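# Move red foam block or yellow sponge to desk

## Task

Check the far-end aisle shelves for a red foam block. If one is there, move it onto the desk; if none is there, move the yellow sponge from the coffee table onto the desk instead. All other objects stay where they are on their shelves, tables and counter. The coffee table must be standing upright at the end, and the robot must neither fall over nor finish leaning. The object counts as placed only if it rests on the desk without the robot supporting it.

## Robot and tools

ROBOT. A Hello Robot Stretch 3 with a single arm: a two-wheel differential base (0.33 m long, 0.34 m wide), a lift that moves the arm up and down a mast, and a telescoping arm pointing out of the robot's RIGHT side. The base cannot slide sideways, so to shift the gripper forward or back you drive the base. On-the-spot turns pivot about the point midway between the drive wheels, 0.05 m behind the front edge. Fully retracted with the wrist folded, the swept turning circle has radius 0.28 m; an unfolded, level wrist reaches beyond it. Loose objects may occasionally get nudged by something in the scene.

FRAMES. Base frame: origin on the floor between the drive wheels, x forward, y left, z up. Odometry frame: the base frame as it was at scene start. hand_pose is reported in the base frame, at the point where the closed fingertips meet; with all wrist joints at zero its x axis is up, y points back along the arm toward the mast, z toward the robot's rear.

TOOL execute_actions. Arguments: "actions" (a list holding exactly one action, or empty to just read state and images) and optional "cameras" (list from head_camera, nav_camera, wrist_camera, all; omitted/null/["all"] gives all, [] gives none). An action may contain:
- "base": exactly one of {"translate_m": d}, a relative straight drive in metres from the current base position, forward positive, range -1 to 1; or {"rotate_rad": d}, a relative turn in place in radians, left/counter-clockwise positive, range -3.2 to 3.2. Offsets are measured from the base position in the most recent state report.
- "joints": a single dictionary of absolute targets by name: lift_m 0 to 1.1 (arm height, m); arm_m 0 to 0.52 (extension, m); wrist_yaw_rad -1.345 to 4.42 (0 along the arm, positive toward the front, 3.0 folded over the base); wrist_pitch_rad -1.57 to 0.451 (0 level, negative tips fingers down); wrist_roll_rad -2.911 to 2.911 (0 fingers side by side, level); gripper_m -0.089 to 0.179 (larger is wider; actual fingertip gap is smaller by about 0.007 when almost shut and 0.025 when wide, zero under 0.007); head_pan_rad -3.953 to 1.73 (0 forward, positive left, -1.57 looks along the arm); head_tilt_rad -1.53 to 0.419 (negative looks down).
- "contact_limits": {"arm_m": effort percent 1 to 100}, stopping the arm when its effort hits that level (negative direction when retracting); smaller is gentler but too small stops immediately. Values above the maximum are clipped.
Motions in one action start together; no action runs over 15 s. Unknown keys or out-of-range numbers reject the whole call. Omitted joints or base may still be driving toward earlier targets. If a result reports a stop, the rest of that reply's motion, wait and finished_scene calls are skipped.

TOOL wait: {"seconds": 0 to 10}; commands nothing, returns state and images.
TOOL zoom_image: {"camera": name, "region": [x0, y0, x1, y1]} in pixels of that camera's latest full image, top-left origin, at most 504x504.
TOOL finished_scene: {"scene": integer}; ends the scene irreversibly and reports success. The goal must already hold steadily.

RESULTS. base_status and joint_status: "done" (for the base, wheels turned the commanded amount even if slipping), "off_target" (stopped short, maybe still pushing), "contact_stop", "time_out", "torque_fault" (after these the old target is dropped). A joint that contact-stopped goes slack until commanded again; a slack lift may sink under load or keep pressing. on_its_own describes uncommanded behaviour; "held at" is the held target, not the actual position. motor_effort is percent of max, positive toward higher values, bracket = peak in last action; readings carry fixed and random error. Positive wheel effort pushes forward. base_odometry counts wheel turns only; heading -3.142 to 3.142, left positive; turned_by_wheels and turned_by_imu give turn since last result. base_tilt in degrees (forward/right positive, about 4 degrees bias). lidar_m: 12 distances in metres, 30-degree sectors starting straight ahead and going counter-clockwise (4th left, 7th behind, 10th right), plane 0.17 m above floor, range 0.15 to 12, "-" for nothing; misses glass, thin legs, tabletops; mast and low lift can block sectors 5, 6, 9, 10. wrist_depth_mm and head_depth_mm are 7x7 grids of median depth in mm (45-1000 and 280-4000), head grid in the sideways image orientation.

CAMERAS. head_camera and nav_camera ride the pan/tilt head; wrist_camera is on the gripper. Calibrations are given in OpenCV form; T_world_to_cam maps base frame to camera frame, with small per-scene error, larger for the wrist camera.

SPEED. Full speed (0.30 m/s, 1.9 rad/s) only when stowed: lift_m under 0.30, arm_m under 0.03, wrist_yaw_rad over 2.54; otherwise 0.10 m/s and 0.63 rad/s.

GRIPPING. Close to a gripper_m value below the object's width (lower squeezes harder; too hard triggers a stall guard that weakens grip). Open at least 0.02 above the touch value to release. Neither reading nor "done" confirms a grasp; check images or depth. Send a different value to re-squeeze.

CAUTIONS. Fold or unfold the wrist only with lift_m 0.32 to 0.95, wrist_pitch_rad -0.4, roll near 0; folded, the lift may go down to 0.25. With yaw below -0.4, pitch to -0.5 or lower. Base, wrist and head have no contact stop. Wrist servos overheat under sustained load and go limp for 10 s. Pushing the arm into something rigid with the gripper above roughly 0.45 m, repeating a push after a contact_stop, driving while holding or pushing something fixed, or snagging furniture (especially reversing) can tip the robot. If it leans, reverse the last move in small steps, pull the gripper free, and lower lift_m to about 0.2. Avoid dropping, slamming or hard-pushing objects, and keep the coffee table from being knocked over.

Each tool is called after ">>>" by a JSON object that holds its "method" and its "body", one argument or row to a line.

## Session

>>> {"method": "execute_actions", "body": {
  "actions": [
    {"joints":{"head_tilt_rad":-0.4}}
  ],
  "cameras": ["nav_camera"]
}}

Scene clock: 0.80 s.
base_odometry: x=+0.000 y=+0.000 heading=+0.000 (m, m, rad; odometry frame)
turned_by_wheels: +0.000 (rad since the last result)
turned_by_imu: +0.000 (rad since the last result)
base_tilt: forward=+0.8 right=+0.7 (deg)
lidar_m: 1.50 1.65 1.26 1.24 1.60 2.27 2.24 1.51 1.35 1.65 1.35 1.52
head_depth_mm: 1225 1307 1417 1545 1694 1654 1352 / 1236 1334 1445 1569 1729 1656 1354 / 1251 1342 1453 1603 1764 1656 1359 / 1280 1377 1495 1641 1802 1663 1363 / 1300 1406 1529 1676 1850 1675 1376 / 1324 1427 1547 1701 1882 1685 1371 / 1332 1446 1579 1736 1914 1691 1383
base_status: not commanded
joint_positions: lift_m=+0.303 arm_m=+0.002 wrist_yaw_rad=+2.807 wrist_pitch_rad=-0.439 wrist_roll_rad=-0.018 gripper_m=+0.037 head_pan_rad=+0.016 head_tilt_rad=-0.395
joint_status: all done
motor_effort: left_wheel=+0(0) right_wheel=-1(1) lift_m=+23(23) arm_m=+0(0) wrist_yaw_rad=+1(0) wrist_pitch_rad=+4(4) wrist_roll_rad=+0(0) gripper_m=+0(0) head_pan_rad=+0(1) head_tilt_rad=-2(19) (%)
hand_pose: x=+0.0515 y=+0.0628 z=+0.3113 quat_wxyz=(+0.267, +0.700, +0.040, +0.661) (m; base frame)
wrist_depth_mm: - - - - - - - / - - - - - - - / - 965 967 - 983 985 964 / 698 767 749 756 748 754 770 / 594 - 627 606 642 622 617 / 517 - - 522 - 529 516 / 457 - - 443 446 449 452
pictures: nav_camera (sideways: a quarter turn counterclockwise sets it upright)
camera_calibration (this result's frames):
nav_camera: T_world_to_cam=[[0.348686, -0.0236079, 0.936942, -1.17798], [-0.013681, -0.999704, -0.0200978, 0.0785909], [0.93714, -0.0058105, -0.348905, 0.412248], [0, 0, 0, 1]] pos_world=[0.025484, 0.0531536, 1.24911]
Images, in order (width x height): nav_camera 672x504.

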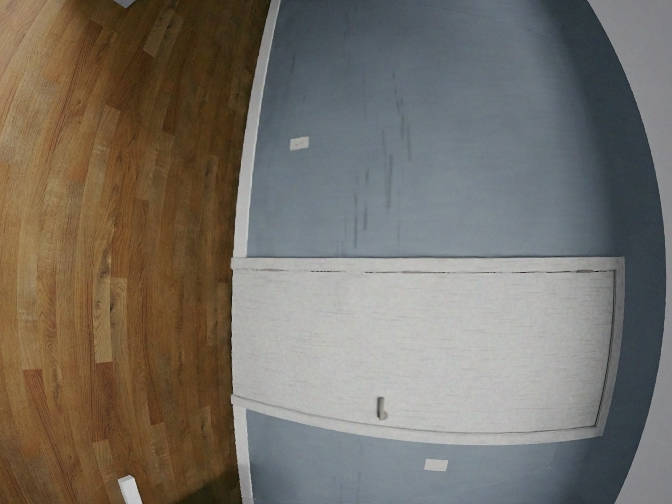

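>>> {"method": "execute_actions", "body": {
  "actions": [
    {"joints":{"head_pan_rad":1.7}}
  ],
  "cameras": ["nav_camera"]
}}

>>> {"method": "execute_actions", "body": {
  "actions": [
    {"joints":{"head_pan_rad":-1.6}}
  ],
  "cameras": ["nav_camera"]
}}

>>> {"method": "execute_actions", "body": {
  "actions": [
    {"joints":{"head_pan_rad":-3.1}}
  ],
  "cameras": ["nav_camera"]
}}

Scene clock: 5.00 s.
base_odometry: x=+0.000 y=+0.000 heading=+0.000 (m, m, rad; odometry frame)
turned_by_wheels: +0.000 (rad since the last result)
turned_by_imu: +0.000 (rad since the last result)
base_tilt: forward=+0.7 right=+0.7 (deg)
lidar_m: 1.50 1.64 1.26 1.24 1.60 2.27 2.23 1.51 1.35 1.65 1.35 1.52
head_depth_mm: 999 1071 1156 1253 1375 1502 1347 / 2545 2698 1215 1314 1427 1550 1351 / 2640 2851 3126 2977 2128 1653 1360 / 2652 2882 3094 2837 2148 1672 1366 / 1871 2020 2236 2118 1993 1674 1372 / 1486 1515 1508 1540 1656 1682 1411 / 1174 1246 1354 1481 - - -
base_status: not commanded
joint_positions: lift_m=+0.303 arm_m=+0.002 wrist_yaw_rad=+2.807 wrist_pitch_rad=-0.439 wrist_roll_rad=-0.018 gripper_m=+0.037 head_pan_rad=+1.693 head_tilt_rad=-0.395
joint_status: all done
motor_effort: left_wheel=+0(0) right_wheel=-1(1) lift_m=+24(23) arm_m=+0(0) wrist_yaw_rad=+1(0) wrist_pitch_rad=+4(4) wrist_roll_rad=+0(0) gripper_m=+0(1) head_pan_rad=+4(30) head_tilt_rad=-1(1) (%)
hand_pose: x=+0.0515 y=+0.0628 z=+0.3113 quat_wxyz=(+0.267, +0.700, +0.040, +0.661) (m; base frame)
wrist_depth_mm: - - - - - - - / - - - - - - - / - 969 986 944 999 986 992 / 709 753 760 748 750 769 761 / 626 - 632 620 624 634 619 / 512 - - 517 - 519 523 / 461 - - 444 453 454 448
pictures: nav_camera (sideways: a quarter turn counterclockwise sets it upright)
camera_calibration (this result's frames):
nav_camera: T_world_to_cam=[[-0.0135469, 0.349448, 0.936858, -1.17566], [0.995514, 0.0924554, -0.0200907, 0.0724255], [-0.0936382, 0.932383, -0.349133, 0.418831], [0, 0, 0, 1]] pos_world=[-0.0488085, 0.0136226, 1.2491]
Images, in order (width x height): nav_camera 672x504.

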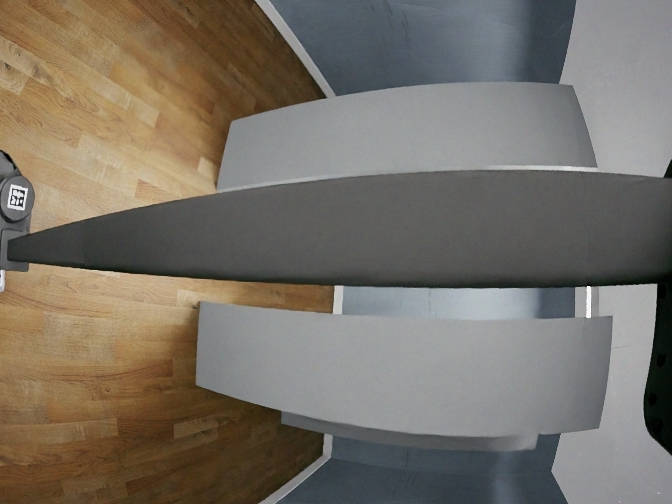

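Scene clock: 6.97 s.
base_odometry: x=+0.000 y=+0.000 heading=+0.000 (m, m, rad; odometry frame)
turned_by_wheels: +0.000 (rad since the last result)
turned_by_imu: +0.000 (rad since the last result)
base_tilt: forward=+0.7 right=+0.7 (deg)
lidar_m: 1.50 1.65 1.26 1.24 1.60 2.27 2.24 1.52 1.35 1.65 1.36 1.52
head_depth_mm: 1364 1465 1316 1734 1881 1642 1347 / 1375 1482 1332 1751 1908 1649 1356 / 1387 1502 1353 1762 1914 1664 1355 / 1398 1512 1379 1789 1944 1668 1360 / 1416 1519 1402 1814 1976 1671 1371 / 1424 1539 1424 1840 1988 1687 1381 / 1439 1561 1444 1363 1584 1642 1389
base_status: not commanded
joint_positions: lift_m=+0.303 arm_m=+0.002 wrist_yaw_rad=+2.807 wrist_pitch_rad=-0.439 wrist_roll_rad=-0.018 gripper_m=+0.037 head_pan_rad=-1.593 head_tilt_rad=-0.395
joint_status: all done
motor_effort: left_wheel=+0(0) right_wheel=-1(1) lift_m=+24(24) arm_m=-1(0) wrist_yaw_rad=+0(1) wrist_pitch_rad=+4(4) wrist_roll_rad=+0(0) gripper_m=-1(0) head_pan_rad=-2(30) head_tilt_rad=+0(1) (%)
hand_pose: x=+0.0515 y=+0.0628 z=+0.3113 quat_wxyz=(+0.267, +0.700, +0.040, +0.661) (m; base frame)
wrist_depth_mm: - - - - - - - / - - - - - - - / - 980 989 - - 996 995 / 726 755 765 745 746 768 767 / 615 - 613 610 648 620 615 / 523 - - 520 - 517 523 / 452 - - 442 449 446 448
pictures: nav_camera (sideways: a quarter turn counterclockwise sets it upright)
camera_calibration (this result's frames):
nav_camera: T_world_to_cam=[[-0.0367208, -0.34794, 0.936797, -1.17543], [-0.998481, 0.0512986, -0.0200856, 0.0845823], [-0.0410678, -0.936112, -0.349296, 0.418723], [0, 0, 0, 1]] pos_world=[0.058487, -0.0213485, 1.2491]
Images, in order (width x height): nav_camera 672x504.

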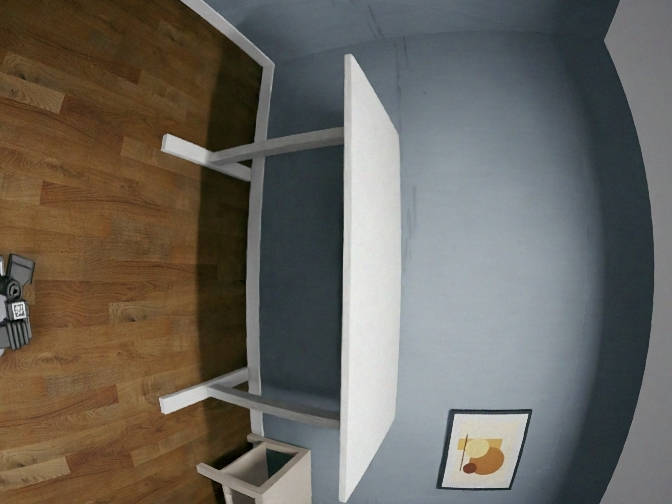

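Scene clock: 8.23 s.
base_odometry: x=+0.000 y=+0.000 heading=+0.000 (m, m, rad; odometry frame)
turned_by_wheels: +0.000 (rad since the last result)
turned_by_imu: +0.000 (rad since the last result)
base_tilt: forward=+0.7 right=+0.6 (deg)
lidar_m: 1.50 1.64 1.26 1.24 1.60 2.27 2.24 1.52 1.35 1.65 1.36 1.52
head_depth_mm: 1841 1979 2142 2350 2112 1639 1348 / 1871 2006 2169 2378 2121 1650 1361 / 1904 2055 2223 2427 2129 1655 1362 / 1923 2079 2258 2488 2144 1669 1364 / 1958 2112 2327 2520 2158 1669 1363 / 1987 2153 2341 2591 2174 1684 1373 / 2030 2188 2402 2537 2184 1690 1389
base_status: not commanded
joint_positions: lift_m=+0.303 arm_m=+0.002 wrist_yaw_rad=+2.807 wrist_pitch_rad=-0.439 wrist_roll_rad=-0.018 gripper_m=+0.037 head_pan_rad=-3.093 head_tilt_rad=-0.395
joint_status: all done
motor_effort: left_wheel=+0(0) right_wheel=-1(1) lift_m=+24(24) arm_m=+0(0) wrist_yaw_rad=+1(1) wrist_pitch_rad=+4(4) wrist_roll_rad=+0(0) gripper_m=+0(1) head_pan_rad=-2(31) head_tilt_rad=-2(2) (%)
hand_pose: x=+0.0515 y=+0.0628 z=+0.3113 quat_wxyz=(+0.267, +0.700, +0.040, +0.661) (m; base frame)
wrist_depth_mm: - - - - - - - / - - - - - - - / - - 974 968 983 971 943 / 723 748 748 747 753 764 750 / 624 - 628 624 642 628 622 / 516 - - 522 - 525 520 / 462 - - 450 442 435 454
pictures: nav_camera (sideways: a quarter turn counterclockwise sets it upright)
camera_calibration (this result's frames):
nav_camera: T_world_to_cam=[[-0.349687, 0.0120158, 0.936789, -1.17352], [-0.0194581, 0.999609, -0.020085, 0.0786094], [-0.936664, -0.0252516, -0.349317, 0.424213], [0, 0, 0, 1]] pos_world=[-0.0114882, -0.0537658, 1.2491]
Images, in order (width x height): nav_camera 672x504.

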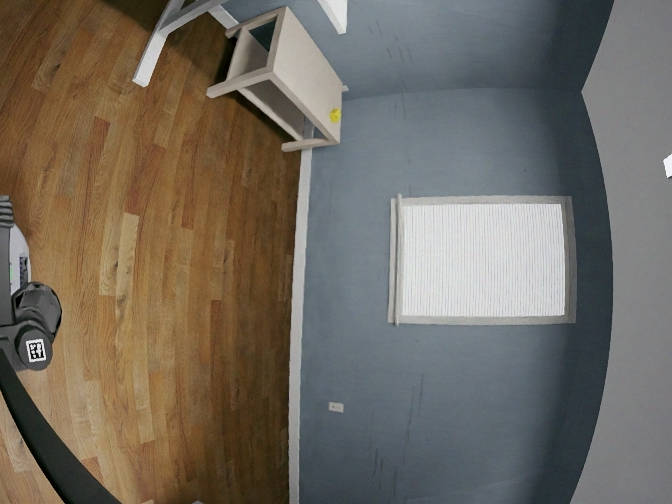

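>>> {"method": "execute_actions", "body": {
  "actions": [
    {"base":{"rotate_rad":1.8},"joints":{"head_pan_rad":0,"wrist_yaw_rad":3.0,"lift_m":0.28}}
  ],
  "cameras": ["nav_camera"]
}}

Scene clock: 12.83 s.
base_odometry: x=+0.000 y=+0.000 heading=+1.800 (m, m, rad; odometry frame)
turned_by_wheels: +1.800 (rad since the last result)
turned_by_imu: +1.812 (rad since the last result)
base_tilt: forward=+0.7 right=+0.7 (deg)
lidar_m: 1.41 1.51 2.24 2.20 1.35 1.35 1.35 1.69 1.50 1.50 1.85 1.24
head_depth_mm: 2524 2667 1168 1258 1371 1496 1348 / 2615 2823 3036 2963 2119 1657 1355 / 2667 2851 3091 2968 2138 1659 1356 / 1872 2022 2235 2183 2059 1671 1365 / 1496 1531 2251 1703 1708 1667 1369 / 1186 1269 1392 1527 1713 1681 1379 / 1207 1318 1444 1602 1844 1689 1382
base_status: done
joint_positions: lift_m=+0.280 arm_m=+0.002 wrist_yaw_rad=+2.998 wrist_pitch_rad=-0.439 wrist_roll_rad=-0.018 gripper_m=+0.037 head_pan_rad=-0.007 head_tilt_rad=-0.395
joint_status: all done
motor_effort: left_wheel=+0(6) right_wheel=+1(12) lift_m=+17(14) arm_m=+0(0) wrist_yaw_rad=+2(3) wrist_pitch_rad=+4(4) wrist_roll_rad=+0(0) gripper_m=+0(0) head_pan_rad=+3(32) head_tilt_rad=-2(1) (%)
hand_pose: x=+0.0105 y=+0.0727 z=+0.2882 quat_wxyz=(+0.203, +0.693, +0.106, +0.684) (m; base frame)
wrist_depth_mm: - - - - - - - / - - - - - - - / 913 923 929 895 945 929 957 / 717 707 709 720 730 710 727 / 577 578 - 590 588 579 588 / 485 501 - - - 493 496 / - - - - 418 424 420
pictures: nav_camera (sideways: a quarter turn counterclockwise sets it upright)
camera_calibration (this result's frames):
nav_camera: T_world_to_cam=[[0.348721, -0.0315302, 0.936696, -1.17765], [-0.0364097, -0.999135, -0.0200771, 0.0787026], [0.936519, -0.0271035, -0.349567, 0.413113], [0, 0, 0, 1]] pos_world=[0.0266497, 0.0526996, 1.24909]
Images, in order (width x height): nav_camera 672x504.

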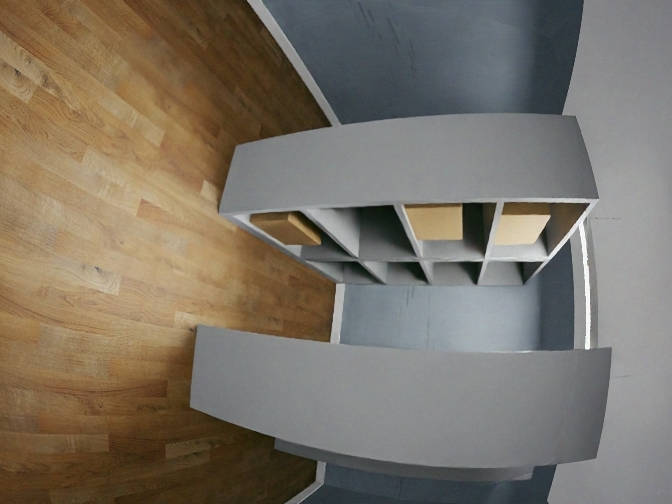

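>>> {"method": "execute_actions", "body": {
  "actions": [
    {"base":{"rotate_rad":1.08}}
  ],
  "cameras": []
}}

>>> {"method": "execute_actions", "body": {
  "actions": [
    {"base":{"translate_m":0.63}}
  ],
  "cameras": []
}}

>>> {"method": "execute_actions", "body": {
  "actions": [
    {"base":{"rotate_rad":-1.56}}
  ],
  "cameras": ["nav_camera"]
}}

Scene clock: 18.83 s.
base_odometry: x=+0.000 y=+0.000 heading=+2.880 (m, m, rad; odometry frame)
turned_by_wheels: +1.080 (rad since the last result)
turned_by_imu: +1.088 (rad since the last result)
base_tilt: forward=+0.6 right=+0.7 (deg)
lidar_m: 2.24 2.20 1.35 1.42 1.36 1.64 1.49 1.50 1.88 1.24 1.41 1.54
head_depth_mm: 2018 2163 2368 2572 2114 1639 1356 / 1987 2134 2324 2524 2109 1644 1349 / 1955 2100 2300 2502 2124 1655 1350 / 1935 2065 2238 2432 2141 1659 1366 / 1891 2023 2199 2405 2161 1680 1371 / 1859 2003 2160 2362 2162 1684 1374 / 1837 1978 2122 2305 2188 1698 1384
base_status: done
joint_positions: lift_m=+0.280 arm_m=+0.002 wrist_yaw_rad=+2.998 wrist_pitch_rad=-0.439 wrist_roll_rad=-0.018 gripper_m=+0.037 head_pan_rad=-0.007 head_tilt_rad=-0.395
joint_status: not commanded
motor_effort: left_wheel=-1(6) right_wheel=+1(10) lift_m=+17(18) arm_m=-1(0) wrist_yaw_rad=+2(3) wrist_pitch_rad=+4(4) wrist_roll_rad=+0(0) gripper_m=-1(0) head_pan_rad=+3(3) head_tilt_rad=-2(1) (%)
hand_pose: x=+0.0105 y=+0.0727 z=+0.2882 quat_wxyz=(+0.203, +0.693, +0.106, +0.684) (m; base frame)
wrist_depth_mm: - - - - - - - / - - - - - - - / 926 922 921 928 968 933 928 / 719 702 708 711 710 710 720 / 577 575 - 595 601 591 587 / 490 502 - - - 492 489 / - - - - 422 427 421
pictures: none
No camera images: the call's "cameras" was empty. Leave "cameras" out to get every camera's image.

Scene clock: 22.57 s.
base_odometry: x=-0.609 y=+0.163 heading=+2.880 (m, m, rad; odometry frame)
turned_by_wheels: +0.000 (rad since the last result)
turned_by_imu: -0.001 (rad since the last result)
base_tilt: forward=+0.8 right=+0.7 (deg)
lidar_m: 1.62 1.63 1.74 1.26 1.77 1.80 2.11 2.15 1.28 1.14 1.15 1.78
head_depth_mm: 1440 1560 1700 1865 1997 1641 1341 / 1421 1533 1661 1821 1953 1649 1354 / 1396 1506 1639 1791 1940 1656 1358 / 1376 1479 1607 1752 1899 1665 1366 / 1360 1452 1572 1726 1876 1671 1366 / 1327 1424 1544 1683 1848 1688 1378 / 1316 1408 1524 1658 1815 1693 1374
base_status: done
joint_positions: lift_m=+0.280 arm_m=+0.002 wrist_yaw_rad=+2.998 wrist_pitch_rad=-0.439 wrist_roll_rad=-0.018 gripper_m=+0.037 head_pan_rad=-0.007 head_tilt_rad=-0.396
joint_status: not commanded
motor_effort: left_wheel=+0(6) right_wheel=+1(10) lift_m=+18(18) arm_m=-1(0) wrist_yaw_rad=+2(2) wrist_pitch_rad=+4(4) wrist_roll_rad=+0(0) gripper_m=-1(0) head_pan_rad=+2(3) head_tilt_rad=-2(2) (%)
hand_pose: x=+0.0104 y=+0.0727 z=+0.2882 quat_wxyz=(+0.203, +0.693, +0.106, +0.684) (m; base frame)
wrist_depth_mm: - - - - - - - / - - - - - - - / 920 921 933 917 922 967 923 / 714 706 710 733 715 716 706 / 588 582 - 574 614 585 579 / 493 506 - - - 495 492 / - - - - 420 426 429
pictures: none
No camera images: the call's "cameras" was empty. Leave "cameras" out to get every camera's image.

Scene clock: 24.73 s.
base_odometry: x=-0.609 y=+0.163 heading=+1.320 (m, m, rad; odometry frame)
turned_by_wheels: -1.560 (rad since the last result)
turned_by_imu: -1.571 (rad since the last result)
base_tilt: forward=+0.7 right=+0.6 (deg)
lidar_m: 1.14 1.15 1.77 1.62 1.63 1.75 1.26 1.77 1.80 2.11 2.17 1.28
head_depth_mm: 1269 1877 1238 1331 1450 1547 1349 / 1704 1895 1775 1736 1890 1643 1353 / 2574 2792 3040 2684 2122 1648 1359 / 2581 2770 3025 3015 2147 1673 1368 / 2541 2737 2960 2846 2069 1527 1371 / 1643 1024 1095 1178 1294 1431 1374 / 919 988 1061 1159 1267 1402 1380
base_status: done
joint_positions: lift_m=+0.280 arm_m=+0.002 wrist_yaw_rad=+2.998 wrist_pitch_rad=-0.439 wrist_roll_rad=-0.018 gripper_m=+0.037 head_pan_rad=-0.007 head_tilt_rad=-0.396
joint_status: not commanded
motor_effort: left_wheel=+1(9) right_wheel=-2(7) lift_m=+18(17) arm_m=-1(1) wrist_yaw_rad=+2(3) wrist_pitch_rad=+4(4) wrist_roll_rad=+0(0) gripper_m=+0(1) head_pan_rad=+3(2) head_tilt_rad=-2(0) (%)
hand_pose: x=+0.0104 y=+0.0727 z=+0.2882 quat_wxyz=(+0.203, +0.693, +0.106, +0.684) (m; base frame)
wrist_depth_mm: - - - - - - - / - - - - - - - / 914 916 933 913 913 948 973 / 701 691 712 718 713 713 718 / 583 588 - 589 608 586 592 / 481 503 - - - 500 483 / - - - - 420 430 419
pictures: nav_camera (sideways: a quarter turn counterclockwise sets it upright)
camera_calibration (this result's frames):
nav_camera: T_world_to_cam=[[0.349407, -0.0314917, 0.936442, -1.17733], [-0.0363004, -0.99914, -0.0200557, 0.078674], [0.936268, -0.0269856, -0.350249, 0.414002], [0, 0, 0, 1]] pos_world=[0.0266047, 0.0527024, 1.24908]
Images, in order (width x height): nav_camera 672x504.

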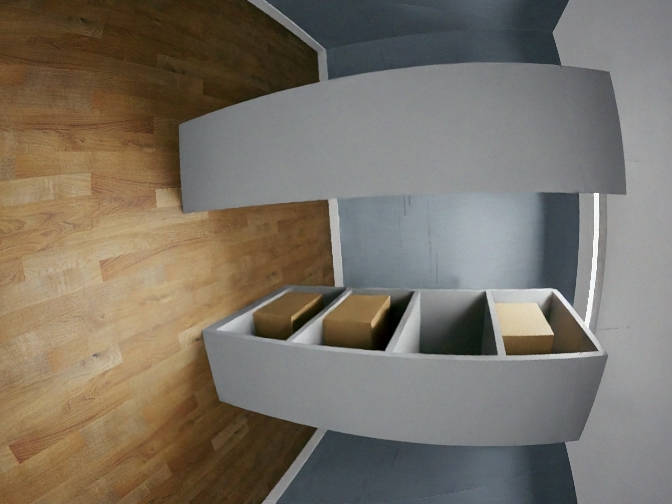

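>>> {"method": "execute_actions", "body": {
  "actions": [
    {"base":{"rotate_rad":-0.14}}
  ],
  "cameras": []
}}

>>> {"method": "execute_actions", "body": {
  "actions": [
    {"base":{"translate_m":0.9}}
  ],
  "cameras": []
}}

>>> {"method": "execute_actions", "body": {
  "actions": [
    {"base":{"rotate_rad":0.11}}
  ],
  "cameras": []
}}

>>> {"method": "execute_actions", "body": {
  "actions": [
    {"base":{"translate_m":0.6}}
  ],
  "cameras": ["nav_camera"]
}}

Scene clock: 29.17 s.
base_odometry: x=-0.609 y=+0.163 heading=+1.180 (m, m, rad; odometry frame)
turned_by_wheels: -0.140 (rad since the last result)
turned_by_imu: -0.141 (rad since the last result)
base_tilt: forward=+0.7 right=+0.7 (deg)
lidar_m: 1.28 1.14 1.89 1.62 1.61 1.75 1.27 1.32 1.80 2.13 2.11 1.34
head_depth_mm: 1074 1165 1279 1400 1564 1637 1345 / 1065 1148 1249 1354 1487 1600 1351 / 1417 1945 1678 1734 1894 1656 1358 / 1779 1961 2063 2570 2150 1671 1370 / 2589 2783 3022 3054 2147 1669 1362 / 2535 2744 2929 3055 2175 1581 1371 / 2464 2587 1435 1157 1235 1358 1380
base_status: done
joint_positions: lift_m=+0.280 arm_m=+0.002 wrist_yaw_rad=+2.998 wrist_pitch_rad=-0.439 wrist_roll_rad=-0.018 gripper_m=+0.037 head_pan_rad=-0.007 head_tilt_rad=-0.396
joint_status: not commanded
motor_effort: left_wheel=+2(7) right_wheel=-2(10) lift_m=+17(18) arm_m=-1(1) wrist_yaw_rad=+2(3) wrist_pitch_rad=+4(4) wrist_roll_rad=+0(0) gripper_m=-1(1) head_pan_rad=+1(2) head_tilt_rad=-1(1) (%)
hand_pose: x=+0.0104 y=+0.0727 z=+0.2882 quat_wxyz=(+0.203, +0.693, +0.106, +0.684) (m; base frame)
wrist_depth_mm: - - - - - - - / - - - - - - - / 910 912 913 937 936 933 929 / 692 713 712 722 703 740 734 / 582 583 - 586 610 581 581 / 490 510 - - - 490 494 / - - - - 430 425 425
pictures: none
No camera images: the call's "cameras" was empty. Leave "cameras" out to get every camera's image.

Scene clock: 33.87 s.
base_odometry: x=-0.266 y=+0.995 heading=+1.180 (m, m, rad; odometry frame)
turned_by_wheels: +0.000 (rad since the last result)
turned_by_imu: -0.002 (rad since the last result)
base_tilt: forward=+0.8 right=+0.8 (deg)
lidar_m: 0.73 0.66 0.40 0.54 1.87 2.14 2.16 2.39 2.21 1.89 0.59 0.42
head_depth_mm: 1090 1164 1160 705 845 937 797 / 1057 1140 1181 755 853 909 868 / 1025 1112 1160 1029 1003 1112 1217 / 1005 1089 1166 1301 1467 1565 1362 / 1837 1974 2126 2316 2166 1683 1372 / 1797 1928 2065 2237 2171 1674 1379 / 1749 1865 2006 2171 2189 1693 1384
base_status: done
joint_positions: lift_m=+0.280 arm_m=+0.002 wrist_yaw_rad=+2.998 wrist_pitch_rad=-0.439 wrist_roll_rad=-0.018 gripper_m=+0.037 head_pan_rad=-0.007 head_tilt_rad=-0.396
joint_status: not commanded
motor_effort: left_wheel=+1(8) right_wheel=-3(6) lift_m=+18(17) arm_m=-1(1) wrist_yaw_rad=+2(1) wrist_pitch_rad=+4(4) wrist_roll_rad=+0(0) gripper_m=+0(0) head_pan_rad=+3(1) head_tilt_rad=-1(2) (%)
hand_pose: x=+0.0104 y=+0.0727 z=+0.2882 quat_wxyz=(+0.203, +0.693, +0.106, +0.684) (m; base frame)
wrist_depth_mm: - - - 732 449 512 509 / - - - 821 475 541 561 / 932 924 908 822 516 587 649 / 714 716 724 699 574 618 701 / 574 573 - 582 577 592 587 / 491 503 - - - 500 485 / - - - - 426 428 427
pictures: none
No camera images: the call's "cameras" was empty. Leave "cameras" out to get every camera's image.

Scene clock: 34.70 s.
base_odometry: x=-0.266 y=+0.995 heading=+1.290 (m, m, rad; odometry frame)
turned_by_wheels: +0.110 (rad since the last result)
turned_by_imu: +0.111 (rad since the last result)
base_tilt: forward=+0.7 right=+0.7 (deg)
lidar_m: 0.80 0.57 0.40 0.66 1.87 2.28 2.16 2.38 2.07 1.89 0.49 0.42
head_depth_mm: 1023 1106 1154 743 835 886 818 / 1008 1084 1137 1017 954 1001 1093 / 1019 1100 1164 1262 1441 1510 1345 / 1833 1985 2139 2340 2133 1663 1364 / 1808 1928 2106 2282 2146 1671 1364 / 1786 1911 2051 2246 2185 1690 1377 / 1761 1865 1994 2065 1894 1454 1337
base_status: done
joint_positions: lift_m=+0.280 arm_m=+0.002 wrist_yaw_rad=+2.998 wrist_pitch_rad=-0.439 wrist_roll_rad=-0.018 gripper_m=+0.037 head_pan_rad=-0.007 head_tilt_rad=-0.396
joint_status: not commanded
motor_effort: left_wheel=+0(6) right_wheel=+1(7) lift_m=+18(18) arm_m=-1(1) wrist_yaw_rad=+1(2) wrist_pitch_rad=+4(4) wrist_roll_rad=+0(0) gripper_m=+0(0) head_pan_rad=+3(2) head_tilt_rad=-2(1) (%)
hand_pose: x=+0.0104 y=+0.0727 z=+0.2882 quat_wxyz=(+0.203, +0.693, +0.106, +0.684) (m; base frame)
wrist_depth_mm: - - - - 524 389 462 / - - - - 553 430 481 / 938 932 903 926 573 572 543 / 725 708 723 714 601 569 599 / 577 569 - 581 560 564 590 / 492 502 - - - 491 489 / - - - - 422 430 429
pictures: none
No camera images: the call's "cameras" was empty. Leave "cameras" out to get every camera's image.

Scene clock: 38.27 s.
base_odometry: x=-0.099 y=+1.572 heading=+1.290 (m, m, rad; odometry frame)
turned_by_wheels: +0.000 (rad since the last result)
turned_by_imu: -0.001 (rad since the last result)
base_tilt: forward=+0.7 right=+0.7 (deg)
lidar_m: 0.55 0.70 0.46 0.42 0.42 0.49 2.76 0.37 0.35 0.65 0.24 0.28
head_depth_mm: 476 513 560 605 506 593 552 / 480 514 555 605 658 720 743 / 1343 1447 1572 1713 1885 1660 1327 / 1322 1422 1543 1685 1854 1670 1362 / 1299 1398 1507 1646 1807 1683 1370 / 1279 1377 1482 1610 1767 1677 1371 / 1261 1350 1459 1574 1720 1685 1387
base_status: done
joint_positions: lift_m=+0.280 arm_m=+0.002 wrist_yaw_rad=+2.998 wrist_pitch_rad=-0.439 wrist_roll_rad=-0.018 gripper_m=+0.037 head_pan_rad=-0.007 head_tilt_rad=-0.396
joint_status: not commanded
motor_effort: left_wheel=+0(7) right_wheel=+1(10) lift_m=+18(18) arm_m=-1(1) wrist_yaw_rad=+2(2) wrist_pitch_rad=+4(4) wrist_roll_rad=+0(0) gripper_m=+0(0) head_pan_rad=+2(3) head_tilt_rad=-1(1) (%)
hand_pose: x=+0.0104 y=+0.0727 z=+0.2882 quat_wxyz=(+0.202, +0.693, +0.106, +0.684) (m; base frame)
wrist_depth_mm: 499 - 419 441 476 699 547 / 478 718 447 472 516 719 598 / 460 663 493 522 577 711 707 / 452 580 544 560 622 663 707 / 512 531 - 585 613 580 579 / 482 507 - - - 494 503 / - - - - 424 426 425
pictures: nav_camera (sideways: a quarter turn counterclockwise sets it upright)
camera_calibration (this result's frames):
nav_camera: T_world_to_cam=[[0.349576, -0.03149, 0.936379, -1.17724], [-0.0362958, -0.99914, -0.0200504, 0.0786671], [0.936205, -0.0269774, -0.350419, 0.414223], [0, 0, 0, 1]] pos_world=[0.0265947, 0.0527027, 1.24908]
Images, in order (width x height): nav_camera 672x504.

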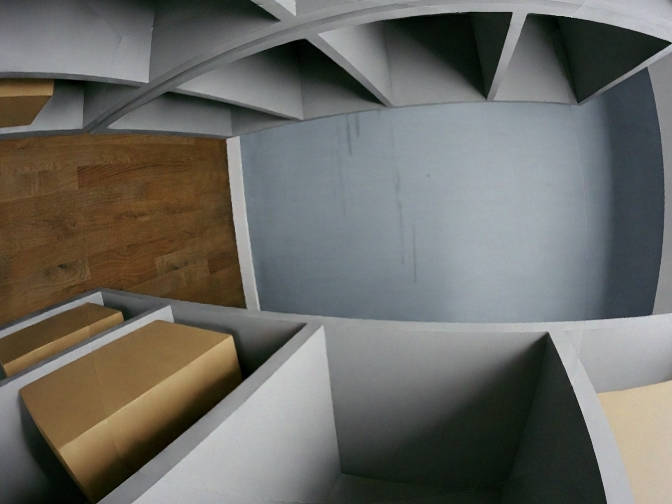

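Too near the right and still angled right.

>>> {"method": "execute_actions", "body": {
  "actions": [
    {"base":{"rotate_rad":0.3}}
  ],
  "cameras": []
}}

>>> {"method": "execute_actions", "body": {
  "actions": [
    {"base":{"translate_m":0.4}}
  ],
  "cameras": []
}}

>>> {"method": "execute_actions", "body": {
  "actions": [
    {"base":{"rotate_rad":-0.2},"joints":{"head_pan_rad":-0.9,"head_tilt_rad":-0.6}}
  ],
  "cameras": ["nav_camera"]
}}

>>> {"method": "execute_actions", "body": {
  "actions": [
    {"joints":{"head_pan_rad":0.9}}
  ],
  "cameras": ["nav_camera"]
}}

Scene clock: 42.77 s.
base_odometry: x=-0.099 y=+1.572 heading=+1.590 (m, m, rad; odometry frame)
turned_by_wheels: +0.300 (rad since the last result)
turned_by_imu: +0.303 (rad since the last result)
base_tilt: forward=+0.8 right=+0.7 (deg)
lidar_m: 1.55 0.53 0.42 0.42 0.63 2.77 2.79 0.35 0.45 0.24 0.25 0.38
head_depth_mm: 1265 1354 1470 1613 1763 1641 1351 / 1276 1378 1499 1629 1787 1648 1354 / 1290 1394 1511 1650 1822 1661 1359 / 1311 1412 1526 1673 1853 1663 1363 / 1323 1420 1534 1663 1813 1621 1366 / 1283 1398 1461 1630 1343 1538 1308 / 1263 1416 1273 1620 1295 968 913
base_status: done
joint_positions: lift_m=+0.280 arm_m=+0.002 wrist_yaw_rad=+2.998 wrist_pitch_rad=-0.439 wrist_roll_rad=-0.018 gripper_m=+0.037 head_pan_rad=-0.007 head_tilt_rad=-0.396
joint_status: not commanded
motor_effort: left_wheel=-1(6) right_wheel=+1(10) lift_m=+19(17) arm_m=-1(1) wrist_yaw_rad=+1(2) wrist_pitch_rad=+4(4) wrist_roll_rad=+0(0) gripper_m=-2(0) head_pan_rad=+2(3) head_tilt_rad=-1(1) (%)
hand_pose: x=+0.0104 y=+0.0727 z=+0.2882 quat_wxyz=(+0.202, +0.693, +0.106, +0.684) (m; base frame)
wrist_depth_mm: - - 763 430 420 418 640 / - - 820 465 457 447 634 / 894 860 697 511 507 494 686 / 716 674 571 553 550 552 596 / 581 574 - 582 575 565 558 / 487 495 - - - 493 492 / - - - - 425 417 432
pictures: none
No camera images: the call's "cameras" was empty. Leave "cameras" out to get every camera's image.

Scene clock: 45.77 s.
base_odometry: x=-0.107 y=+1.972 heading=+1.590 (m, m, rad; odometry frame)
turned_by_wheels: +0.000 (rad since the last result)
turned_by_imu: -0.001 (rad since the last result)
base_tilt: forward=+0.7 right=+0.8 (deg)
lidar_m: 1.15 1.02 0.39 0.38 0.40 0.60 0.72 0.36 0.28 0.28 0.31 1.17
head_depth_mm: 931 1000 1085 1179 1294 1440 1344 / 940 1014 1096 1199 1316 1464 1349 / 948 1025 1110 1214 1339 1487 1359 / 960 1041 1131 1231 1362 1506 1365 / 972 1050 1140 1250 1363 1504 1365 / 963 1036 1091 1208 1286 1447 1290 / 949 1028 1093 901 1295 1002 862
base_status: done
joint_positions: lift_m=+0.280 arm_m=+0.002 wrist_yaw_rad=+2.998 wrist_pitch_rad=-0.439 wrist_roll_rad=-0.018 gripper_m=+0.037 head_pan_rad=-0.007 head_tilt_rad=-0.396
joint_status: not commanded
motor_effort: left_wheel=+0(6) right_wheel=+0(10) lift_m=+18(18) arm_m=+0(1) wrist_yaw_rad=+1(1) wrist_pitch_rad=+4(4) wrist_roll_rad=+0(0) gripper_m=+1(1) head_pan_rad=+2(2) head_tilt_rad=-1(1) (%)
hand_pose: x=+0.0104 y=+0.0727 z=+0.2882 quat_wxyz=(+0.202, +0.693, +0.106, +0.684) (m; base frame)
wrist_depth_mm: 401 - 389 757 672 361 734 / 422 422 414 824 689 388 826 / 477 469 459 717 679 426 750 / 527 513 504 592 565 496 587 / 547 549 - 546 523 521 514 / 487 499 - - - 490 490 / - - - - 430 428 429
pictures: none
No camera images: the call's "cameras" was empty. Leave "cameras" out to get every camera's image.

Scene clock: 46.83 s.
base_odometry: x=-0.107 y=+1.972 heading=+1.390 (m, m, rad; odometry frame)
turned_by_wheels: -0.200 (rad since the last result)
turned_by_imu: -0.202 (rad since the last result)
base_tilt: forward=+0.8 right=+0.8 (deg)
lidar_m: 1.15 1.16 0.39 0.38 0.38 0.49 3.13 0.43 0.30 0.28 0.29 1.23
head_depth_mm: 362 430 529 494 395 351 469 / 299 336 394 461 397 508 506 / - 291 314 363 389 529 672 / - - 295 335 399 505 1148 / 1292 987 1579 1277 1617 1426 1221 / 1285 1170 1516 1452 1641 1438 1231 / 1173 1189 1341 1468 1616 1449 1233
base_status: done
joint_positions: lift_m=+0.280 arm_m=+0.002 wrist_yaw_rad=+2.998 wrist_pitch_rad=-0.439 wrist_roll_rad=-0.018 gripper_m=+0.037 head_pan_rad=-0.893 head_tilt_rad=-0.592
joint_status: all done
motor_effort: left_wheel=+1(7) right_wheel=-2(8) lift_m=+18(17) arm_m=-1(1) wrist_yaw_rad=+1(2) wrist_pitch_rad=+4(4) wrist_roll_rad=+0(0) gripper_m=+0(1) head_pan_rad=-2(28) head_tilt_rad=-2(14) (%)
hand_pose: x=+0.0104 y=+0.0727 z=+0.2882 quat_wxyz=(+0.202, +0.693, +0.106, +0.684) (m; base frame)
wrist_depth_mm: 349 - 753 771 413 834 874 / 365 375 807 835 438 922 986 / 393 416 666 748 478 750 766 / 435 458 593 575 526 592 614 / 469 491 - 536 573 589 585 / 481 503 - - - 482 490 / - - - - 426 421 423
pictures: nav_camera (sideways: a quarter turn counterclockwise sets it upright)
camera_calibration (this result's frames):
nav_camera: T_world_to_cam=[[0.307091, -0.427628, 0.850194, -1.06455], [-0.798843, -0.601379, -0.0139367, 0.0753549], [0.517248, -0.674891, -0.526285, 0.645626], [0, 0, 0, 1]] pos_world=[0.0531631, 0.0258108, 1.24591]
Images, in order (width x height): nav_camera 672x504.

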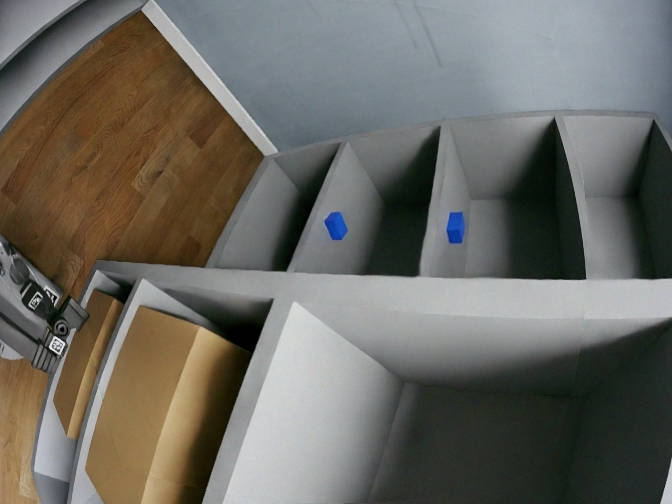

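Scene clock: 48.23 s.
base_odometry: x=-0.107 y=+1.972 heading=+1.390 (m, m, rad; odometry frame)
turned_by_wheels: +0.000 (rad since the last result)
turned_by_imu: +0.000 (rad since the last result)
base_tilt: forward=+0.8 right=+0.6 (deg)
lidar_m: 1.15 1.16 0.39 0.37 0.38 0.49 3.15 0.43 0.30 0.28 0.28 1.23
head_depth_mm: 1041 999 773 1240 1453 1370 1200 / 1097 1012 700 1250 1026 1322 1201 / 1012 1031 674 1171 1002 1235 1163 / 923 974 682 568 1005 855 1122 / 844 913 598 484 554 632 766 / 325 358 401 438 490 602 720 / 312 328 357 420 441 810 726
base_status: not commanded
joint_positions: lift_m=+0.280 arm_m=+0.002 wrist_yaw_rad=+2.998 wrist_pitch_rad=-0.439 wrist_roll_rad=-0.018 gripper_m=+0.037 head_pan_rad=+0.893 head_tilt_rad=-0.592
joint_status: all done
motor_effort: left_wheel=+2(1) right_wheel=-2(2) lift_m=+18(18) arm_m=+0(0) wrist_yaw_rad=+1(1) wrist_pitch_rad=+4(4) wrist_roll_rad=+0(0) gripper_m=+0(0) head_pan_rad=+3(32) head_tilt_rad=-2(3) (%)
hand_pose: x=+0.0104 y=+0.0727 z=+0.2882 quat_wxyz=(+0.202, +0.693, +0.106, +0.684) (m; base frame)
wrist_depth_mm: 351 - 735 793 406 827 914 / 367 378 803 824 434 910 958 / 395 415 676 766 474 750 755 / 441 454 581 592 523 594 614 / 471 491 - 544 567 589 574 / 496 507 - - - 487 491 / - - - - 424 424 423
pictures: nav_camera (sideways: a quarter turn counterclockwise sets it upright)
camera_calibration (this result's frames):
nav_camera: T_world_to_cam=[[0.35237, 0.391159, 0.850194, -1.06483], [0.757788, -0.652351, -0.0139367, 0.0658594], [0.549174, 0.649178, -0.526286, 0.645431], [0, 0, 0, 1]] pos_world=[-0.0291465, 0.0404823, 1.24591]
Images, in order (width x height): nav_camera 672x504.

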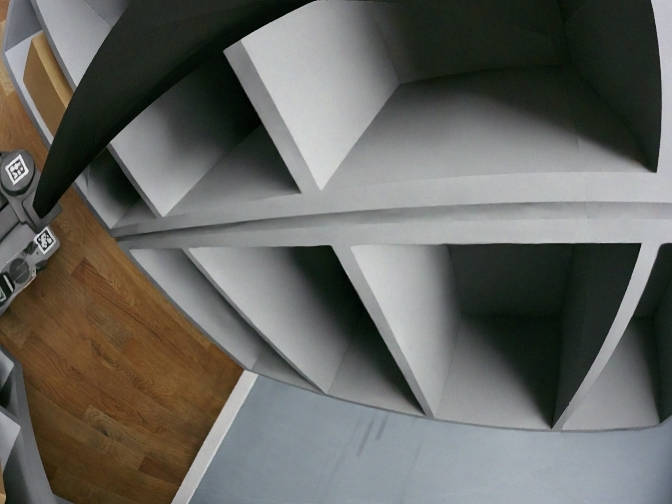

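>>> {"method": "execute_actions", "body": {
  "actions": [
    {"base":{"translate_m":0.45},"joints":{"head_pan_rad":1.4,"head_tilt_rad":-0.7}}
  ],
  "cameras": ["nav_camera"]
}}

>>> {"method": "execute_actions", "body": {
  "actions": [
    {"joints":{"head_pan_rad":-1.4}}
  ],
  "cameras": ["nav_camera"]
}}

Scene clock: 53.83 s.
base_odometry: x=-0.026 y=+2.414 heading=+1.390 (m, m, rad; odometry frame)
turned_by_wheels: +0.000 (rad since the last result)
turned_by_imu: -0.001 (rad since the last result)
base_tilt: forward=+0.7 right=+0.7 (deg)
lidar_m: 0.71 0.72 0.86 0.84 0.46 0.66 1.18 0.35 0.33 0.70 1.01 0.75
head_depth_mm: 789 736 546 1060 906 1194 1146 / 768 746 550 1038 912 1175 1134 / 748 757 556 1016 917 833 1121 / 728 766 560 485 923 819 1108 / 709 758 564 473 928 790 1100 / 693 741 569 463 932 795 1081 / 678 731 574 456 925 789 -
base_status: done
joint_positions: lift_m=+0.280 arm_m=+0.002 wrist_yaw_rad=+2.998 wrist_pitch_rad=-0.439 wrist_roll_rad=-0.018 gripper_m=+0.037 head_pan_rad=+1.393 head_tilt_rad=-0.691
joint_status: all done
motor_effort: left_wheel=+1(9) right_wheel=-2(6) lift_m=+18(18) arm_m=-1(1) wrist_yaw_rad=+2(2) wrist_pitch_rad=+4(4) wrist_roll_rad=+0(0) gripper_m=-1(0) head_pan_rad=+3(20) head_tilt_rad=-3(9) (%)
hand_pose: x=+0.0104 y=+0.0727 z=+0.2882 quat_wxyz=(+0.202, +0.693, +0.106, +0.684) (m; base frame)
wrist_depth_mm: 359 - 772 823 856 872 656 / 390 393 876 872 950 955 676 / 540 447 763 777 745 764 663 / 550 479 592 586 598 602 641 / 505 537 - 575 596 591 584 / 493 498 - - - 495 491 / - - - - 429 424 427
pictures: nav_camera (sideways: a quarter turn counterclockwise sets it upright)
camera_calibration (this result's frames):
nav_camera: T_world_to_cam=[[0.13594, 0.592169, 0.794265, -0.990591], [0.977612, -0.210145, -0.0106447, 0.0602311], [0.160608, 0.77793, -0.607479, 0.753433], [0, 0, 0, 1]] pos_world=[-0.0452291, 0.0131364, 1.24513]
Images, in order (width x height): nav_camera 672x504.

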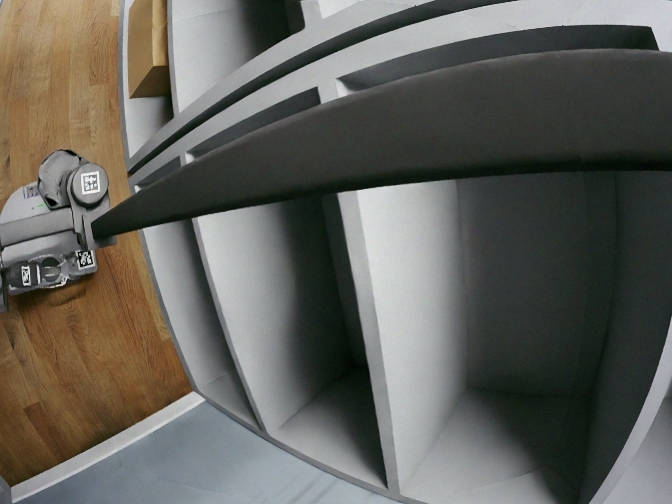

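Scene clock: 55.60 s.
base_odometry: x=-0.026 y=+2.414 heading=+1.390 (m, m, rad; odometry frame)
turned_by_wheels: +0.000 (rad since the last result)
turned_by_imu: +0.000 (rad since the last result)
base_tilt: forward=+0.7 right=+0.7 (deg)
lidar_m: 0.71 0.72 0.86 0.84 0.46 0.66 1.19 0.35 0.33 0.71 1.01 0.75
head_depth_mm: 895 727 829 896 980 1039 1015 / 939 747 1211 1102 1251 1283 1159 / 949 754 1241 1107 1398 1307 1163 / 966 766 1261 1116 1407 1312 1168 / 975 772 1275 1090 1420 1322 1171 / 985 742 1290 1132 1461 1327 1178 / 992 788 1299 1139 1433 1339 1182
base_status: not commanded
joint_positions: lift_m=+0.280 arm_m=+0.002 wrist_yaw_rad=+2.998 wrist_pitch_rad=-0.439 wrist_roll_rad=-0.018 gripper_m=+0.037 head_pan_rad=-1.393 head_tilt_rad=-0.691
joint_status: all done
motor_effort: left_wheel=+1(2) right_wheel=-3(3) lift_m=+17(18) arm_m=-1(1) wrist_yaw_rad=+3(1) wrist_pitch_rad=+4(4) wrist_roll_rad=+0(0) gripper_m=+0(1) head_pan_rad=-2(30) head_tilt_rad=-3(3) (%)
hand_pose: x=+0.0104 y=+0.0727 z=+0.2882 quat_wxyz=(+0.202, +0.693, +0.106, +0.684) (m; base frame)
wrist_depth_mm: 357 - 791 811 862 862 652 / 389 394 858 878 894 930 673 / 545 446 746 751 752 749 691 / 547 472 571 585 586 624 628 / 496 531 - 576 598 582 581 / 487 505 - - - 495 496 / - - - - 422 422 422
pictures: nav_camera (sideways: a quarter turn counterclockwise sets it upright)
camera_calibration (this result's frames):
nav_camera: T_world_to_cam=[[0.078883, -0.602527, 0.794191, -0.990146], [-0.989581, -0.143582, -0.0106405, 0.0722256], [0.120442, -0.785077, -0.607576, 0.753804], [0, 0, 0, 1]] pos_world=[0.0587889, 0.00557446, 1.24513]
Images, in order (width x height): nav_camera 672x504.

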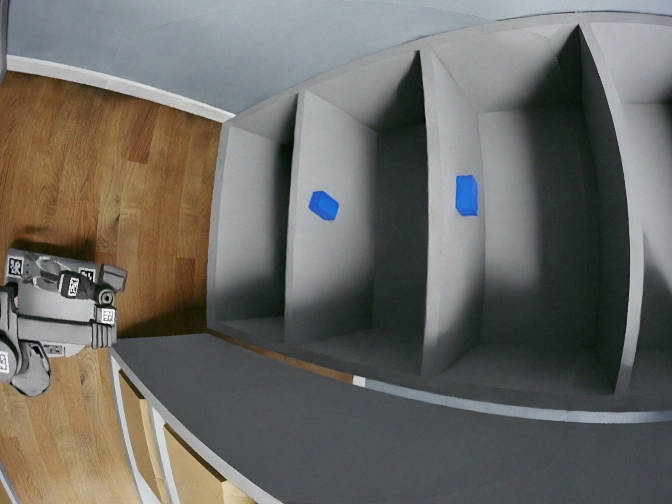

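>>> {"method": "execute_actions", "body": {
  "actions": [
    {"base":{"translate_m":-0.9},"joints":{"head_pan_rad":-3.14,"head_tilt_rad":-0.5}}
  ],
  "cameras": ["nav_camera"]
}}

Scene clock: 65.90 s.
base_odometry: x=-0.188 y=+1.529 heading=+1.390 (m, m, rad; odometry frame)
turned_by_wheels: +0.000 (rad since the last result)
turned_by_imu: +0.003 (rad since the last result)
base_tilt: forward=+0.8 right=+0.8 (deg)
lidar_m: 1.60 0.69 0.36 0.33 0.39 2.50 2.69 2.85 0.37 0.59 0.33 0.41
head_depth_mm: 2733 2975 2891 2387 1835 1488 1254 / 2722 2992 2933 2400 1842 1497 1264 / 2715 2972 3177 2437 1866 1505 1266 / 2678 2926 3189 2453 1864 1510 1268 / 2680 2920 3164 2455 1880 1522 1278 / 2659 2909 3172 2465 1893 1528 1277 / 2648 2870 3138 2509 1904 1537 1285
base_status: done
joint_positions: lift_m=+0.280 arm_m=+0.002 wrist_yaw_rad=+2.998 wrist_pitch_rad=-0.439 wrist_roll_rad=-0.018 gripper_m=+0.037 head_pan_rad=-3.133 head_tilt_rad=-0.506
joint_status: all done
motor_effort: left_wheel=+1(4) right_wheel=-2(11) lift_m=+17(18) arm_m=-1(1) wrist_yaw_rad=+2(2) wrist_pitch_rad=+4(4) wrist_roll_rad=+0(0) gripper_m=+1(0) head_pan_rad=-1(32) head_tilt_rad=+2(15) (%)
hand_pose: x=+0.0104 y=+0.0727 z=+0.2882 quat_wxyz=(+0.202, +0.693, +0.106, +0.684) (m; base frame)
wrist_depth_mm: 343 - 343 362 382 396 573 / 338 449 365 379 392 418 599 / 351 444 397 423 447 468 630 / 668 467 448 470 497 529 587 / 584 455 - 508 525 551 565 / 490 490 - - - 493 499 / - - - - 423 420 429
pictures: nav_camera (sideways: a quarter turn counterclockwise sets it upright)
camera_calibration (this result's frames):
nav_camera: T_world_to_cam=[[-0.450747, 0.0252019, 0.892296, -1.11484], [0.0228249, 0.9996, -0.0167024, 0.0739451], [-0.89236, 0.012838, -0.451142, 0.55645], [0, 0, 0, 1]] pos_world=[-0.00764502, -0.0529632, 1.24704]
Images, in order (width x height): nav_camera 672x504.

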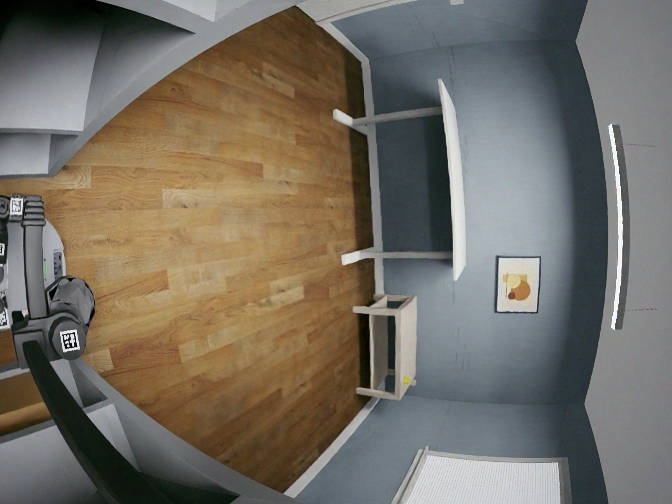

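>>> {"method": "execute_actions", "body": {
  "actions": [
    {"base":{"translate_m":-1.0}}
  ],
  "cameras": []
}}

>>> {"method": "execute_actions", "body": {
  "actions": [
    {"base":{"translate_m":-0.7},"joints":{"head_tilt_rad":-0.6,"head_pan_rad":-3.5}}
  ],
  "cameras": ["nav_camera","head_camera"]
}}

Scene clock: 72.90 s.
base_odometry: x=-0.368 y=+0.545 heading=+1.390 (m, m, rad; odometry frame)
turned_by_wheels: +0.000 (rad since the last result)
turned_by_imu: +0.003 (rad since the last result)
base_tilt: forward=+0.7 right=+0.7 (deg)
lidar_m: 1.19 0.78 0.97 1.81 1.85 1.72 1.73 2.00 2.04 1.94 1.98 0.83
head_depth_mm: 1871 2053 2186 2034 1835 1492 1255 / 1863 2046 2229 2335 1843 1494 1264 / 1845 1926 2236 2383 1856 1506 1270 / 1835 1734 2183 2338 1872 1507 1270 / 1823 1770 2212 2356 1873 1522 1275 / 1820 1808 2203 2354 1893 1531 1284 / 1803 1845 2180 2354 1897 1530 1288
base_status: done
joint_positions: lift_m=+0.280 arm_m=+0.002 wrist_yaw_rad=+2.998 wrist_pitch_rad=-0.439 wrist_roll_rad=-0.018 gripper_m=+0.037 head_pan_rad=-3.133 head_tilt_rad=-0.506
joint_status: not commanded
motor_effort: left_wheel=+1(5) right_wheel=-2(9) lift_m=+18(17) arm_m=-1(1) wrist_yaw_rad=+2(1) wrist_pitch_rad=+4(4) wrist_roll_rad=+0(0) gripper_m=+0(1) head_pan_rad=-1(4) head_tilt_rad=+2(2) (%)
hand_pose: x=+0.0104 y=+0.0727 z=+0.2882 quat_wxyz=(+0.202, +0.693, +0.106, +0.684) (m; base frame)
wrist_depth_mm: - - - - - - 739 / - - - - - - 754 / 940 907 977 929 929 938 752 / 707 708 699 716 709 737 706 / 576 586 - 576 610 588 587 / 485 502 - - - 500 495 / - - - - 426 430 427
pictures: none
No camera images: the call's "cameras" was empty. Leave "cameras" out to get every camera's image.

Scene clock: 76.93 s.
base_odometry: x=-0.494 y=-0.143 heading=+1.390 (m, m, rad; odometry frame)
turned_by_wheels: +0.000 (rad since the last result)
turned_by_imu: +0.002 (rad since the last result)
base_tilt: forward=+0.7 right=+0.6 (deg)
lidar_m: 1.45 1.46 1.87 1.76 1.70 1.07 1.03 1.49 1.49 1.97 2.04 1.52
head_depth_mm: 1563 1766 1836 1546 1681 1395 1196 / 1493 1665 1774 1490 1633 1405 1202 / 1419 1585 1730 1504 1577 1407 1208 / 1359 1512 1676 1853 1699 1423 1215 / 1305 1441 866 1822 1721 1390 1220 / 1258 1331 827 1657 1592 1430 1228 / 1208 1234 793 1637 1738 1438 1231
base_status: done
joint_positions: lift_m=+0.280 arm_m=+0.002 wrist_yaw_rad=+2.998 wrist_pitch_rad=-0.439 wrist_roll_rad=-0.018 gripper_m=+0.037 head_pan_rad=-3.493 head_tilt_rad=-0.593
joint_status: all done
motor_effort: left_wheel=+1(5) right_wheel=-1(10) lift_m=+17(17) arm_m=-1(1) wrist_yaw_rad=+1(2) wrist_pitch_rad=+4(4) wrist_roll_rad=+0(0) gripper_m=-1(1) head_pan_rad=-1(18) head_tilt_rad=-1(10) (%)
hand_pose: x=+0.0104 y=+0.0727 z=+0.2882 quat_wxyz=(+0.202, +0.693, +0.106, +0.684) (m; base frame)
wrist_depth_mm: - - - - - - - / - - - - - - - / 915 923 966 910 947 951 938 / 707 713 709 720 714 717 723 / 583 581 - 575 616 581 587 / 487 510 - - - 491 492 / - - - - 423 427 428
pictures: head_camera (sideways: a quarter turn clockwise sets it upright), nav_camera (sideways: a quarter turn counterclockwise sets it upright)
camera_calibration (this result's frames):
head_camera: T_world_to_cam=[[0.538235, -0.21087, -0.815989, 1.08159], [-0.328411, -0.944139, 0.0273632, -0.0267026], [-0.776176, 0.253252, -0.57742, 0.714489], [0, 0, 0, 1]] pos_world=[-0.0363507, 0.0219187, 1.29586]
nav_camera: T_world_to_cam=[[-0.484126, 0.208475, 0.8498, -1.05921], [0.374771, 0.927013, -0.0139122, 0.0681639], [-0.790676, 0.311745, -0.526922, 0.654432], [0, 0, 0, 1]] pos_world=[-0.0208956, -0.0463851, 1.2459]
Images, in order (width x height): head_camera 896x504, nav_camera 672x504.

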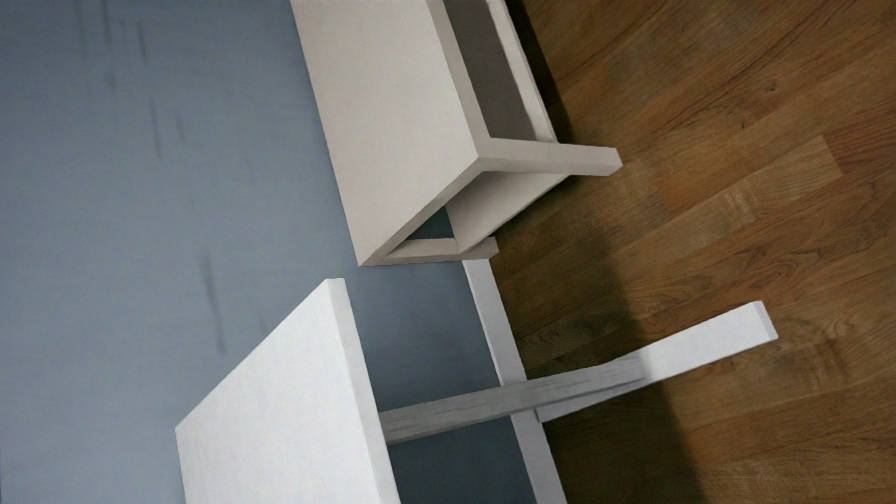

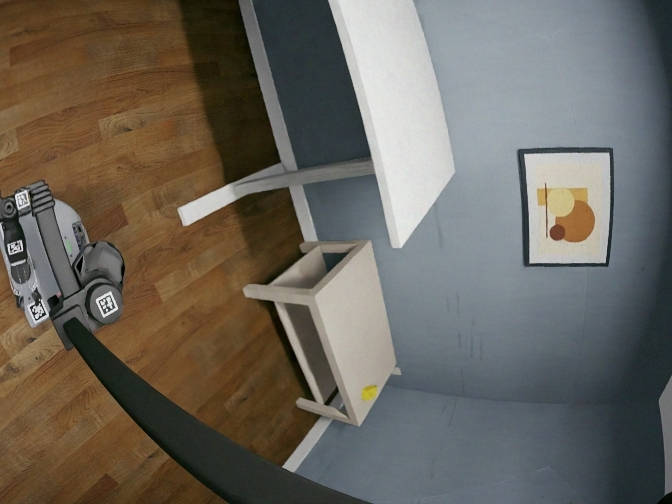

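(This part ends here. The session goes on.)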